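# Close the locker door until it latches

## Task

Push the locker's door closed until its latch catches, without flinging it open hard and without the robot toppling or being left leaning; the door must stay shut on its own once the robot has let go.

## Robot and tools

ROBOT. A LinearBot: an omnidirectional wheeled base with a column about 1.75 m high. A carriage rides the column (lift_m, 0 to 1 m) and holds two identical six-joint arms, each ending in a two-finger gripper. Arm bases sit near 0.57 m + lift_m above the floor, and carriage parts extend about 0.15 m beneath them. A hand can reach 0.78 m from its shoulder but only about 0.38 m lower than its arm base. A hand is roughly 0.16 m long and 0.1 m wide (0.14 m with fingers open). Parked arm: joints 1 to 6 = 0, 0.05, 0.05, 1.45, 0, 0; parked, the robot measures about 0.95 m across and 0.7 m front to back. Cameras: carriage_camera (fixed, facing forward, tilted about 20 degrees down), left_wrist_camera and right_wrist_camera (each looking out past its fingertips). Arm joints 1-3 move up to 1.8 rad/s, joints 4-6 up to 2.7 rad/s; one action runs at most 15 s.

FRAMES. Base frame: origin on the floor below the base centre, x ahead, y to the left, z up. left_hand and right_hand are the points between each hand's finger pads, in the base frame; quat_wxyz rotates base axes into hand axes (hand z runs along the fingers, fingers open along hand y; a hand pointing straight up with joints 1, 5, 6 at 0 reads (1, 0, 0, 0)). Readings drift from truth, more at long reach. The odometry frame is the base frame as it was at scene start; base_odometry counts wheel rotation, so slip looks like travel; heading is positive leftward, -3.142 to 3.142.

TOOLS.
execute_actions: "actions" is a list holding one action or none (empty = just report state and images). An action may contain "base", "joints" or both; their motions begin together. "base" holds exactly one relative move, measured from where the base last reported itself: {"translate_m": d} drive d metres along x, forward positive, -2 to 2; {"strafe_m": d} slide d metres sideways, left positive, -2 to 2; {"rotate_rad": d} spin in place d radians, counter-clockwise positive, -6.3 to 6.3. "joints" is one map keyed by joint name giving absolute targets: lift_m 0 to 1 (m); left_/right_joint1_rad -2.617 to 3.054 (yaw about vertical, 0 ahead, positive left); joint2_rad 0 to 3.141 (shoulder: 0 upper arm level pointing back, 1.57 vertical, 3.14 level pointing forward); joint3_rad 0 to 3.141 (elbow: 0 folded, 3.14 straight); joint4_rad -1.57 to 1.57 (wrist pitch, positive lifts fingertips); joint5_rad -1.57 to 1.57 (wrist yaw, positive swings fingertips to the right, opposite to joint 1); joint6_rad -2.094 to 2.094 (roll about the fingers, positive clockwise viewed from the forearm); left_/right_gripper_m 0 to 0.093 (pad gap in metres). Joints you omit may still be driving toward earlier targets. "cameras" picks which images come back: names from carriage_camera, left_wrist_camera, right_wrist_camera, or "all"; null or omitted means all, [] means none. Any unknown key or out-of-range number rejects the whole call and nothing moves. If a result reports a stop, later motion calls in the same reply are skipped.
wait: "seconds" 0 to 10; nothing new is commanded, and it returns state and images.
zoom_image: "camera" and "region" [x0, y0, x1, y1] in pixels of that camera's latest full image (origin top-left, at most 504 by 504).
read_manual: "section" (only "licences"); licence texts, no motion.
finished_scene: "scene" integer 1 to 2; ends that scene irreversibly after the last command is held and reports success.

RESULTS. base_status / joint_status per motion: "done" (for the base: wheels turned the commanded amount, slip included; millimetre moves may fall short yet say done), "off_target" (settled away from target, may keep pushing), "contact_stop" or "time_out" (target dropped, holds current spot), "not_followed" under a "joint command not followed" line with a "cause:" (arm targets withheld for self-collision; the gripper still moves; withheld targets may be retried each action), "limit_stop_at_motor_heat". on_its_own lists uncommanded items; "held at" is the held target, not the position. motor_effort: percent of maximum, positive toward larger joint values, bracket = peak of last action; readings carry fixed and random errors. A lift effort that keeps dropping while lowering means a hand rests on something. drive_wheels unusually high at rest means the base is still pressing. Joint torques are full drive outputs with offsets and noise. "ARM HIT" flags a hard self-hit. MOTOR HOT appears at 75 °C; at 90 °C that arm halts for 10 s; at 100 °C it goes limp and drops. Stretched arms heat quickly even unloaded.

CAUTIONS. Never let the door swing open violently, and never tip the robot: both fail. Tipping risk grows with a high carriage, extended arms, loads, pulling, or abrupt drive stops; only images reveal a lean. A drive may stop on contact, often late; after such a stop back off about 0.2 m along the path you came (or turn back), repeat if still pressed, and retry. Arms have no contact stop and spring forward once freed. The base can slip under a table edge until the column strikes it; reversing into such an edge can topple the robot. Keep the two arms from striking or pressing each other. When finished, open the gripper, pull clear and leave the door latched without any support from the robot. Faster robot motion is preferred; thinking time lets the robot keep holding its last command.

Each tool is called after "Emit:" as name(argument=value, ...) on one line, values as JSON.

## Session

Emit:
execute_actions(actions=[])

Scene clock: 0.00 s.
Joint torques (N m, as the arm reports them, + toward a larger angle): no reading
base_odometry: x=+0.000 y=+0.000 heading=+0.000 (m, m, rad; odometry frame)
base_status: not commanded
joint_positions: lift_m=+0.300 left_joint1_rad=+0.012 left_joint2_rad=+0.053 left_joint3_rad=+0.052 left_joint4_rad=+1.502 left_joint5_rad=+0.040 left_joint6_rad=-0.033 left_gripper_m=+0.095 right_joint1_rad=-0.020 right_joint2_rad=+0.079 right_joint3_rad=+0.024 right_joint4_rad=+1.426 right_joint5_rad=+0.022 right_joint6_rad=+0.023 right_gripper_m=+0.095
joint_status: not commanded
motor_effort: lift_m=+15 drive_wheels=+2 (%)
left_hand: x=+0.2934 y=+0.3118 z=+1.3252 quat_wxyz=(+0.999, +0.019, +0.036, -0.011) (m; base frame)
right_hand: x=+0.3280 y=-0.3232 z=+1.3147 quat_wxyz=(+0.995, +0.013, +0.099, +0.001) (m; base frame)
pictures: carriage_camera, left_wrist_camera, right_wrist_camera
camera_calibration (this result's frames):
carriage_camera: T_world_to_cam=[[0.0476695, -0.998415, 0.0299341, -0.0440565], [-0.299029, -0.0428582, -0.953281, 1.30029], [0.953053, 0.0364913, -0.300598, 0.224199], [0, 0, 0, 1]] pos_world=[0.177251, 0.00355999, 1.30825]
left_wrist_camera: T_world_to_cam=[[-0.0404991, -0.996903, -0.0674175, 0.404471], [0.777356, 0.010955, -0.628965, 0.611658], [0.627756, -0.0778799, 0.774505, -1.06468], [0, 0, 0, 1]] pos_world=[0.209265, 0.3136, 1.23658]
right_wrist_camera: T_world_to_cam=[[0.0618917, -0.99756, -0.0323012, -0.300102], [0.647204, 0.0647493, -0.759562, 0.80503], [0.7598, 0.0261051, 0.649632, -0.972044], [0, 0, 0, 1]] pos_world=[0.236114, -0.32612, 1.23325]
Images, in order (width x height): carriage_camera 504x504, left_wrist_camera 504x504, right_wrist_camera 504x504.

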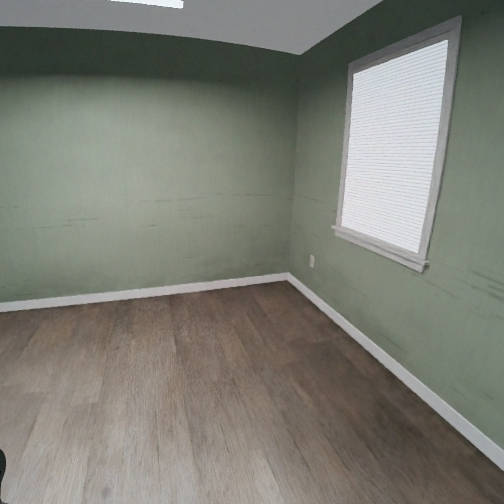

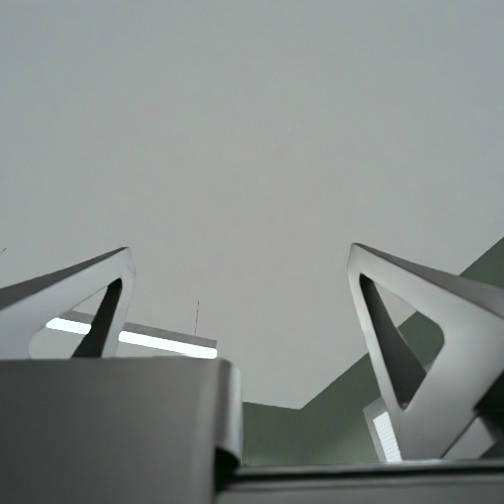

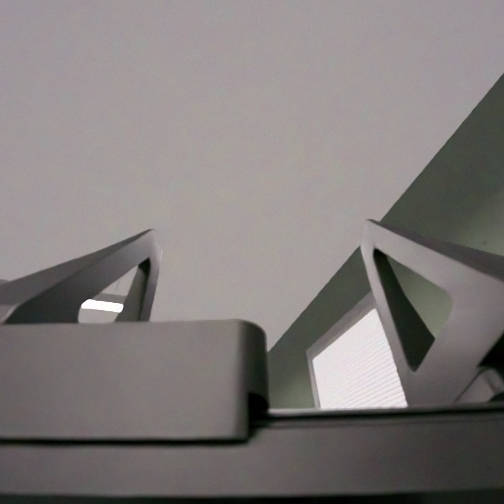

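Locker is probably on the wall to the left of the window wall.

Emit:
execute_actions(actions=[{"base":{"rotate_rad":1.2}}], cameras=["carriage_camera"])

Scene clock: 3.90 s.
Joint torques (N m, as the arm reports them, + toward a larger angle): left_arm=[-0.29  4.77  7.06 -0.32 -0.04  0.09] | right_arm=[-0.02  3.47  6.79  0.02 -0.04 -0.02]
base_odometry: x=+0.000 y=+0.000 heading=+1.200 (m, m, rad; odometry frame)
base_status: done
joint_positions: lift_m=+0.300 left_joint1_rad=+0.012 left_joint2_rad=+0.053 left_joint3_rad=+0.052 left_joint4_rad=+1.502 left_joint5_rad=+0.040 left_joint6_rad=-0.033 left_gripper_m=+0.095 right_joint1_rad=-0.020 right_joint2_rad=+0.079 right_joint3_rad=+0.024 right_joint4_rad=+1.425 right_joint5_rad=+0.022 right_joint6_rad=+0.023 right_gripper_m=+0.095
joint_status: not commanded
motor_effort: lift_m=+15(15) drive_wheels=+3(7) (%)
left_hand: x=+0.2934 y=+0.3118 z=+1.3252 quat_wxyz=(+0.999, +0.019, +0.036, -0.011) (m; base frame)
right_hand: x=+0.3283 y=-0.3232 z=+1.3146 quat_wxyz=(+0.995, +0.013, +0.100, +0.001) (m; base frame)
pictures: carriage_camera
camera_calibration (this result's frames):
carriage_camera: T_world_to_cam=[[0.0476695, -0.998415, 0.0299341, -0.0440565], [-0.299029, -0.0428582, -0.953281, 1.30029], [0.953053, 0.0364913, -0.300598, 0.224199], [0, 0, 0, 1]] pos_world=[0.177251, 0.00355999, 1.30825]
Images, in order (width x height): carriage_camera 504x504.

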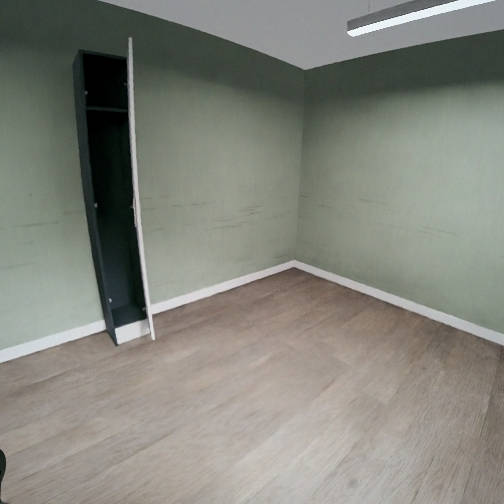

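Emit:
execute_actions(actions=[{"base":{"rotate_rad":0.6},"joints":{"lift_m":0.0,"right_joint2_rad":2.0,"right_joint3_rad":1.5,"right_joint4_rad":0.5,"right_gripper_m":0.0}}], cameras=["carriage_camera"])

Scene clock: 7.90 s.
Joint torques (N m, as the arm reports them, + toward a larger angle): left_arm=[-0.26  4.8   6.89 -0.29 -0.05  0.08] | right_arm=[  0.04 -12.4    9.99   2.43  -0.03   0.02]
base_odometry: x=+0.000 y=+0.000 heading=+1.799 (m, m, rad; odometry frame)
base_status: done
joint_positions: lift_m=+0.000 left_joint1_rad=+0.012 left_joint2_rad=+0.053 left_joint3_rad=+0.052 left_joint4_rad=+1.502 left_joint5_rad=+0.040 left_joint6_rad=-0.033 left_gripper_m=+0.095 right_joint1_rad=-0.020 right_joint2_rad=+2.006 right_joint3_rad=+1.483 right_joint4_rad=+0.500 right_joint5_rad=+0.022 right_joint6_rad=+0.023 right_gripper_m=+0.001
joint_status: all done
motor_effort: lift_m=+14(14) drive_wheels=+4(9) (%)
left_hand: x=+0.2934 y=+0.3118 z=+1.0259 quat_wxyz=(+0.999, +0.019, +0.036, -0.011) (m; base frame)
right_hand: x=+0.8937 y=-0.3344 z=+0.8705 quat_wxyz=(+0.699, +0.023, +0.715, -0.007) (m; base frame)
pictures: carriage_camera
camera_calibration (this result's frames):
carriage_camera: T_world_to_cam=[[0.0476695, -0.998415, 0.0299341, -0.0350963], [-0.299029, -0.0428582, -0.953281, 1.01494], [0.953053, 0.0364913, -0.300598, 0.13422], [0, 0, 0, 1]] pos_world=[0.177251, 0.00355999, 1.00892]
Images, in order (width x height): carriage_camera 504x504.

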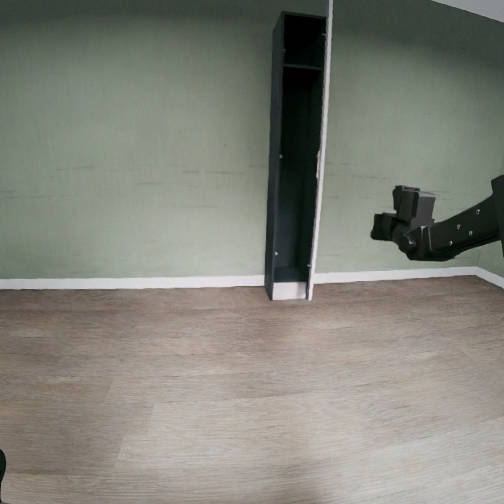

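Emit:
execute_actions(actions=[{"base":{"strafe_m":-0.2}}], cameras=[])

Emit:
execute_actions(actions=[{"base":{"translate_m":0.9}}], cameras=["carriage_camera","right_wrist_camera"])

Scene clock: 14.13 s.
Joint torques (N m, as the arm reports them, + toward a larger angle): left_arm=[-0.31  4.85  6.94 -0.31 -0.05  0.08] | right_arm=[ -0.07 -12.5    9.9    2.39  -0.02   0.02]
base_odometry: x=+0.195 y=+0.046 heading=+1.800 (m, m, rad; odometry frame)
base_status: done
joint_positions: lift_m=+0.000 left_joint1_rad=+0.012 left_joint2_rad=+0.053 left_joint3_rad=+0.052 left_joint4_rad=+1.502 left_joint5_rad=+0.040 left_joint6_rad=-0.033 left_gripper_m=+0.095 right_joint1_rad=-0.020 right_joint2_rad=+2.006 right_joint3_rad=+1.483 right_joint4_rad=+0.502 right_joint5_rad=+0.022 right_joint6_rad=+0.023 right_gripper_m=+0.001
joint_status: not commanded
motor_effort: lift_m=+14(14) drive_wheels=-3(8) (%)
left_hand: x=+0.2934 y=+0.3118 z=+1.0259 quat_wxyz=(+0.999, +0.019, +0.036, -0.011) (m; base frame)
right_hand: x=+0.8937 y=-0.3349 z=+0.8710 quat_wxyz=(+0.700, +0.023, +0.714, -0.007) (m; base frame)
pictures: none
No camera images: the call's "cameras" was empty. Leave "cameras" out to get every camera's image.

Scene clock: 18.20 s.
Joint torques (N m, as the arm reports them, + toward a larger angle): left_arm=[-0.24  4.78  6.93 -0.38 -0.04  0.09] | right_arm=[  0.06 -12.5    9.75   2.33   0.01   0.01]
base_odometry: x=-0.009 y=+0.922 heading=+1.800 (m, m, rad; odometry frame)
base_status: done
joint_positions: lift_m=+0.000 left_joint1_rad=+0.012 left_joint2_rad=+0.053 left_joint3_rad=+0.052 left_joint4_rad=+1.502 left_joint5_rad=+0.040 left_joint6_rad=-0.033 left_gripper_m=+0.095 right_joint1_rad=-0.020 right_joint2_rad=+2.005 right_joint3_rad=+1.483 right_joint4_rad=+0.505 right_joint5_rad=+0.022 right_joint6_rad=+0.023 right_gripper_m=+0.001
joint_status: not commanded
motor_effort: lift_m=+14(14) drive_wheels=-2(9) (%)
left_hand: x=+0.2934 y=+0.3118 z=+1.0259 quat_wxyz=(+0.999, +0.019, +0.036, -0.011) (m; base frame)
right_hand: x=+0.8935 y=-0.3348 z=+0.8727 quat_wxyz=(+0.701, +0.023, +0.712, -0.007) (m; base frame)
pictures: carriage_camera, right_wrist_camera
camera_calibration (this result's frames):
carriage_camera: T_world_to_cam=[[0.0476695, -0.998415, 0.0299341, -0.0350963], [-0.299029, -0.0428582, -0.953281, 1.01494], [0.953053, 0.0364913, -0.300598, 0.13422], [0, 0, 0, 1]] pos_world=[0.177251, 0.00355999, 1.00892]
right_wrist_camera: T_world_to_cam=[[-0.037517, -0.995598, -0.0858845, -0.224697], [-0.627333, 0.0903643, -0.773491, 1.26359], [0.777847, 0.0248591, -0.627962, -0.0158849], [0, 0, 0, 1]] pos_world=[0.796619, -0.337497, 0.948104]
Images, in order (width x height): carriage_camera 504x504, right_wrist_camera 504x504.

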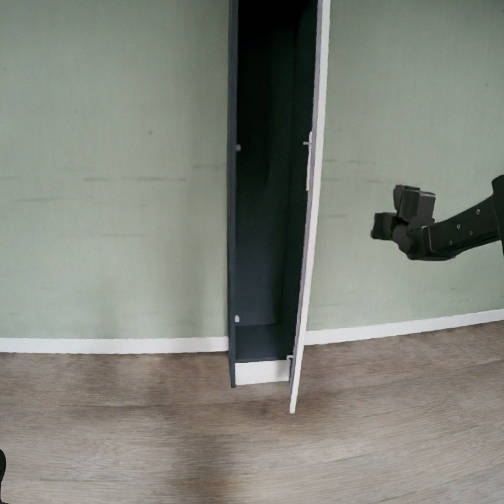

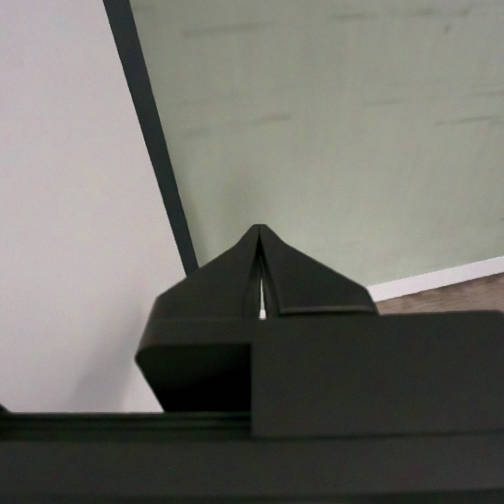

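Emit:
execute_actions(actions=[{"base":{"translate_m":0.17}}], cameras=[])

Emit:
execute_actions(actions=[{"base":{"strafe_m":0.25}}], cameras=["carriage_camera","right_wrist_camera"])

Scene clock: 24.27 s.
Joint torques (N m, as the arm reports them, + toward a larger angle): left_arm=[-0.26  4.76  6.9  -0.33 -0.03  0.07] | right_arm=[  0.15 -12.45  10.18   2.4   -0.05   0.01]
base_odometry: x=-0.048 y=+1.088 heading=+1.799 (m, m, rad; odometry frame)
base_status: done
joint_positions: lift_m=+0.000 left_joint1_rad=+0.012 left_joint2_rad=+0.053 left_joint3_rad=+0.052 left_joint4_rad=+1.502 left_joint5_rad=+0.040 left_joint6_rad=-0.033 left_gripper_m=+0.095 right_joint1_rad=-0.020 right_joint2_rad=+2.003 right_joint3_rad=+1.483 right_joint4_rad=+0.506 right_joint5_rad=+0.022 right_joint6_rad=+0.023 right_gripper_m=+0.001
joint_status: not commanded
motor_effort: lift_m=+14(14) drive_wheels=-2(11) (%)
left_hand: x=+0.2934 y=+0.3118 z=+1.0259 quat_wxyz=(+0.999, +0.019, +0.036, -0.011) (m; base frame)
right_hand: x=+0.8933 y=-0.3348 z=+0.8737 quat_wxyz=(+0.702, +0.023, +0.712, -0.007) (m; base frame)
pictures: none
No camera images: the call's "cameras" was empty. Leave "cameras" out to get every camera's image.

Scene clock: 26.57 s.
Joint torques (N m, as the arm reports them, + toward a larger angle): left_arm=[-0.2   4.75  6.99 -0.32 -0.06  0.09] | right_arm=[  0.09 -12.27   9.97   2.36  -0.06   0.06]
base_odometry: x=-0.291 y=+1.031 heading=+1.799 (m, m, rad; odometry frame)
base_status: done
joint_positions: lift_m=+0.000 left_joint1_rad=+0.012 left_joint2_rad=+0.053 left_joint3_rad=+0.052 left_joint4_rad=+1.502 left_joint5_rad=+0.040 left_joint6_rad=-0.033 left_gripper_m=+0.095 right_joint1_rad=-0.023 right_joint2_rad=+2.003 right_joint3_rad=+1.483 right_joint4_rad=+0.506 right_joint5_rad=+0.026 right_joint6_rad=+0.016 right_gripper_m=+0.001
joint_status: not commanded
motor_effort: lift_m=+14(14) drive_wheels=-1(9) (%)
left_hand: x=+0.2934 y=+0.3118 z=+1.0259 quat_wxyz=(+0.999, +0.019, +0.036, -0.011) (m; base frame)
right_hand: x=+0.8932 y=-0.3369 z=+0.8737 quat_wxyz=(+0.702, +0.023, +0.712, -0.011) (m; base frame)
pictures: carriage_camera, right_wrist_camera
camera_calibration (this result's frames):
carriage_camera: T_world_to_cam=[[0.0476695, -0.998415, 0.0299341, -0.0350963], [-0.299029, -0.0428582, -0.953281, 1.01494], [0.953053, 0.0364913, -0.300598, 0.13422], [0, 0, 0, 1]] pos_world=[0.177251, 0.00355999, 1.00892]
right_wrist_camera: T_world_to_cam=[[-0.0433334, -0.9959, -0.0794094, -0.227245], [-0.625251, 0.0890277, -0.775329, 1.26366], [0.77922, 0.0160531, -0.626545, -0.0204581], [0, 0, 0, 1]] pos_world=[0.796201, -0.338486, 0.948892]
Images, in order (width x height): carriage_camera 504x504, right_wrist_camera 504x504.

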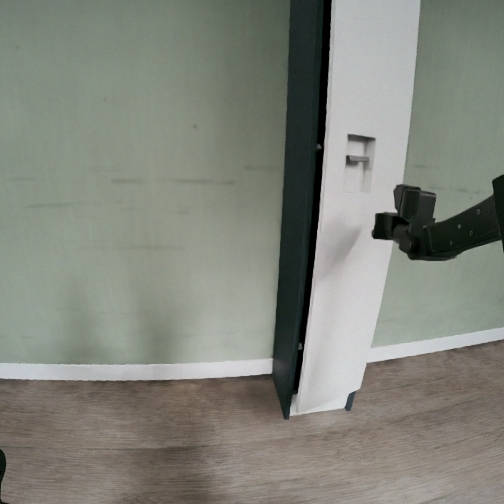

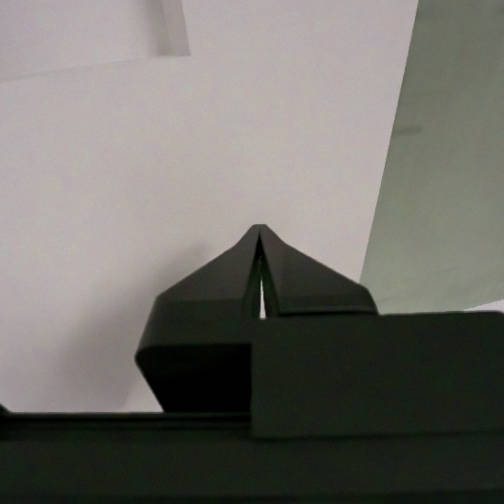

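Emit:
execute_actions(actions=[{"base":{"strafe_m":0.1}}], cameras=[])

Emit:
execute_actions(actions=[{"base":{"translate_m":0.06}}], cameras=["carriage_camera","right_wrist_camera"])

Scene clock: 32.13 s.
Joint torques (N m, as the arm reports them, + toward a larger angle): left_arm=[-0.27  4.81  6.94 -0.34 -0.02  0.08] | right_arm=[  0.12 -12.27  10.13   2.33  -0.05   0.09]
base_odometry: x=-0.389 y=+1.009 heading=+1.799 (m, m, rad; odometry frame)
base_status: done
joint_positions: lift_m=+0.000 left_joint1_rad=+0.012 left_joint2_rad=+0.053 left_joint3_rad=+0.052 left_joint4_rad=+1.502 left_joint5_rad=+0.040 left_joint6_rad=-0.033 left_gripper_m=+0.095 right_joint1_rad=-0.019 right_joint2_rad=+2.003 right_joint3_rad=+1.483 right_joint4_rad=+0.506 right_joint5_rad=+0.024 right_joint6_rad=+0.017 right_gripper_m=+0.001
joint_status: not commanded
motor_effort: lift_m=+14(14) drive_wheels=+1(7) (%)
left_hand: x=+0.2934 y=+0.3118 z=+1.0259 quat_wxyz=(+0.999, +0.019, +0.036, -0.011) (m; base frame)
right_hand: x=+0.8933 y=-0.3344 z=+0.8737 quat_wxyz=(+0.702, +0.021, +0.712, -0.009) (m; base frame)
pictures: none
No camera images: the call's "cameras" was empty. Leave "cameras" out to get every camera's image.

Scene clock: 33.50 s.
Joint torques (N m, as the arm reports them, + toward a larger angle): left_arm=[-0.23  4.77  6.94 -0.34 -0.05  0.09] | right_arm=[  0.21 -11.1    9.93   2.45   0.07   0.07]
base_odometry: x=-0.402 y=+1.067 heading=+1.800 (m, m, rad; odometry frame)
base_status: done
joint_positions: lift_m=+0.000 left_joint1_rad=+0.012 left_joint2_rad=+0.053 left_joint3_rad=+0.052 left_joint4_rad=+1.502 left_joint5_rad=+0.040 left_joint6_rad=-0.033 left_gripper_m=+0.095 right_joint1_rad=-0.020 right_joint2_rad=+1.989 right_joint3_rad=+1.483 right_joint4_rad=+0.499 right_joint5_rad=+0.015 right_joint6_rad=+0.017 right_gripper_m=+0.001
joint_status: not commanded
motor_effort: lift_m=+14(14) drive_wheels=-2(8) (%)
left_hand: x=+0.2934 y=+0.3118 z=+1.0259 quat_wxyz=(+0.999, +0.019, +0.036, -0.011) (m; base frame)
right_hand: x=+0.8909 y=-0.3331 z=+0.8805 quat_wxyz=(+0.705, +0.018, +0.709, -0.006) (m; base frame)
pictures: carriage_camera, right_wrist_camera
camera_calibration (this result's frames):
carriage_camera: T_world_to_cam=[[0.0476695, -0.998415, 0.0299341, -0.0350963], [-0.299029, -0.0428582, -0.953281, 1.01494], [0.953053, 0.0364913, -0.300598, 0.13422], [0, 0, 0, 1]] pos_world=[0.177251, 0.00355999, 1.00892]
right_wrist_camera: T_world_to_cam=[[-0.0291105, -0.996339, -0.0803844, -0.235011], [-0.621054, 0.0810409, -0.779567, 1.26445], [0.783227, 0.0272295, -0.62114, -0.0190354], [0, 0, 0, 1]] pos_world=[0.793359, -0.336105, 0.955007]
Images, in order (width x height): carriage_camera 504x504, right_wrist_camera 504x504.

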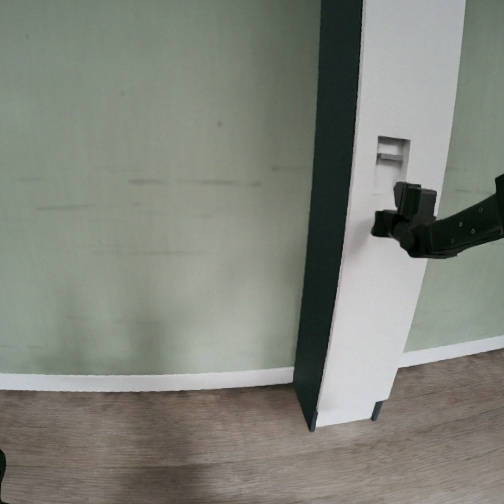

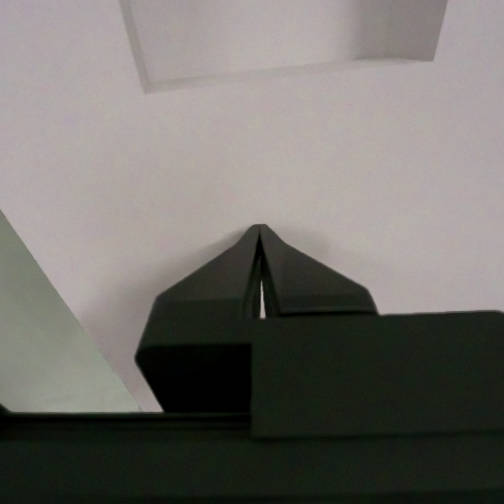

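Light contact; push a bit more to be sure.

Emit:
execute_actions(actions=[{"base":{"translate_m":0.025}}], cameras=[])

Emit:
execute_actions(actions=[{"base":{"translate_m":-0.5}}], cameras=[])

Emit:
execute_actions(actions=[{"base":{"strafe_m":-0.45},"joints":{"right_joint2_rad":0.05,"right_joint3_rad":0.05,"right_joint4_rad":1.45}}], cameras=["carriage_camera"])

Scene clock: 38.10 s.
Joint torques (N m, as the arm reports them, + toward a larger angle): left_arm=[-0.27  4.83  6.98 -0.27 -0.03  0.08] | right_arm=[ 0.08 -5.54 12.24  3.84  0.11  0.04]
base_odometry: x=-0.408 y=+1.091 heading=+1.799 (m, m, rad; odometry frame)
base_status: done
joint_positions: lift_m=+0.000 left_joint1_rad=+0.012 left_joint2_rad=+0.053 left_joint3_rad=+0.052 left_joint4_rad=+1.501 left_joint5_rad=+0.041 left_joint6_rad=-0.033 left_gripper_m=+0.095 right_joint1_rad=-0.019 right_joint2_rad=+1.915 right_joint3_rad=+1.455 right_joint4_rad=+0.377 right_joint5_rad=+0.010 right_joint6_rad=+0.017 right_gripper_m=+0.001
joint_status: not commanded
motor_effort: lift_m=+14(14) drive_wheels=+6(12) (%)
left_hand: x=+0.2937 y=+0.3117 z=+1.0258 quat_wxyz=(+0.999, +0.020, +0.036, -0.011) (m; base frame)
right_hand: x=+0.8747 y=-0.3317 z=+0.8801 quat_wxyz=(+0.677, +0.017, +0.736, -0.004) (m; base frame)
pictures: none
No camera images: the call's "cameras" was empty. Leave "cameras" out to get every camera's image.

Scene clock: 41.20 s.
Joint torques (N m, as the arm reports them, + toward a larger angle): left_arm=[-0.25  4.76  6.85 -0.31 -0.06  0.08] | right_arm=[ -0.06 -11.15  10.44   2.35   0.03   0.05]
base_odometry: x=-0.295 y=+0.604 heading=+1.799 (m, m, rad; odometry frame)
base_status: done
joint_positions: lift_m=+0.000 left_joint1_rad=+0.012 left_joint2_rad=+0.053 left_joint3_rad=+0.052 left_joint4_rad=+1.501 left_joint5_rad=+0.041 left_joint6_rad=-0.033 left_gripper_m=+0.095 right_joint1_rad=-0.019 right_joint2_rad=+1.988 right_joint3_rad=+1.481 right_joint4_rad=+0.506 right_joint5_rad=+0.017 right_joint6_rad=+0.017 right_gripper_m=+0.001
joint_status: not commanded
motor_effort: lift_m=+14(14) drive_wheels=-1(14) (%)
left_hand: x=+0.2937 y=+0.3117 z=+1.0258 quat_wxyz=(+0.999, +0.020, +0.036, -0.011) (m; base frame)
right_hand: x=+0.8907 y=-0.3331 z=+0.8813 quat_wxyz=(+0.707, +0.019, +0.707, -0.007) (m; base frame)
pictures: none
No camera images: the call's "cameras" was empty. Leave "cameras" out to get every camera's image.

Scene clock: 44.17 s.
Joint torques (N m, as the arm reports them, + toward a larger angle): left_arm=[-0.23  4.84  6.92 -0.3  -0.07  0.08] | right_arm=[ 0.06  3.15  4.79 -0.33  0.    0.06]
base_odometry: x=+0.143 y=+0.706 heading=+1.799 (m, m, rad; odometry frame)
base_status: done
joint_positions: lift_m=+0.000 left_joint1_rad=+0.012 left_joint2_rad=+0.053 left_joint3_rad=+0.052 left_joint4_rad=+1.501 left_joint5_rad=+0.041 left_joint6_rad=-0.033 left_gripper_m=+0.095 right_joint1_rad=-0.019 right_joint2_rad=+0.061 right_joint3_rad=+0.071 right_joint4_rad=+1.455 right_joint5_rad=+0.018 right_joint6_rad=+0.017 right_gripper_m=+0.001
joint_status: all done
motor_effort: lift_m=+14(14) drive_wheels=-2(4) (%)
left_hand: x=+0.2937 y=+0.3117 z=+1.0258 quat_wxyz=(+0.999, +0.020, +0.036, -0.011) (m; base frame)
right_hand: x=+0.3013 y=-0.3221 z=+1.0301 quat_wxyz=(+0.999, +0.010, +0.053, -0.002) (m; base frame)
pictures: carriage_camera
camera_calibration (this result's frames):
carriage_camera: T_world_to_cam=[[0.0476695, -0.998415, 0.0299341, -0.0350961], [-0.299029, -0.0428582, -0.953281, 1.01493], [0.953053, 0.0364913, -0.300598, 0.134218], [0, 0, 0, 1]] pos_world=[0.177251, 0.00355999, 1.00891]
Images, in order (width x height): carriage_camera 504x504.

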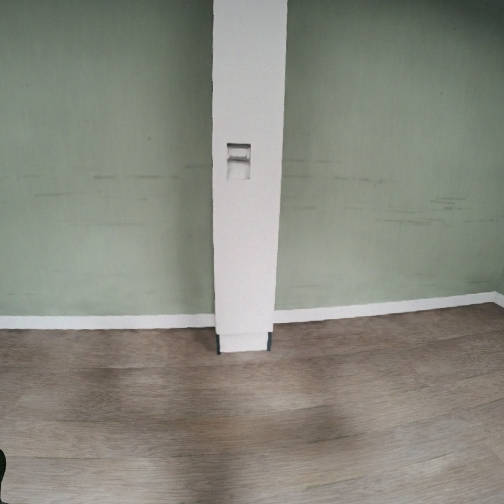

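Emit:
finished_scene(scene=2)

The scene is finished: the task was done.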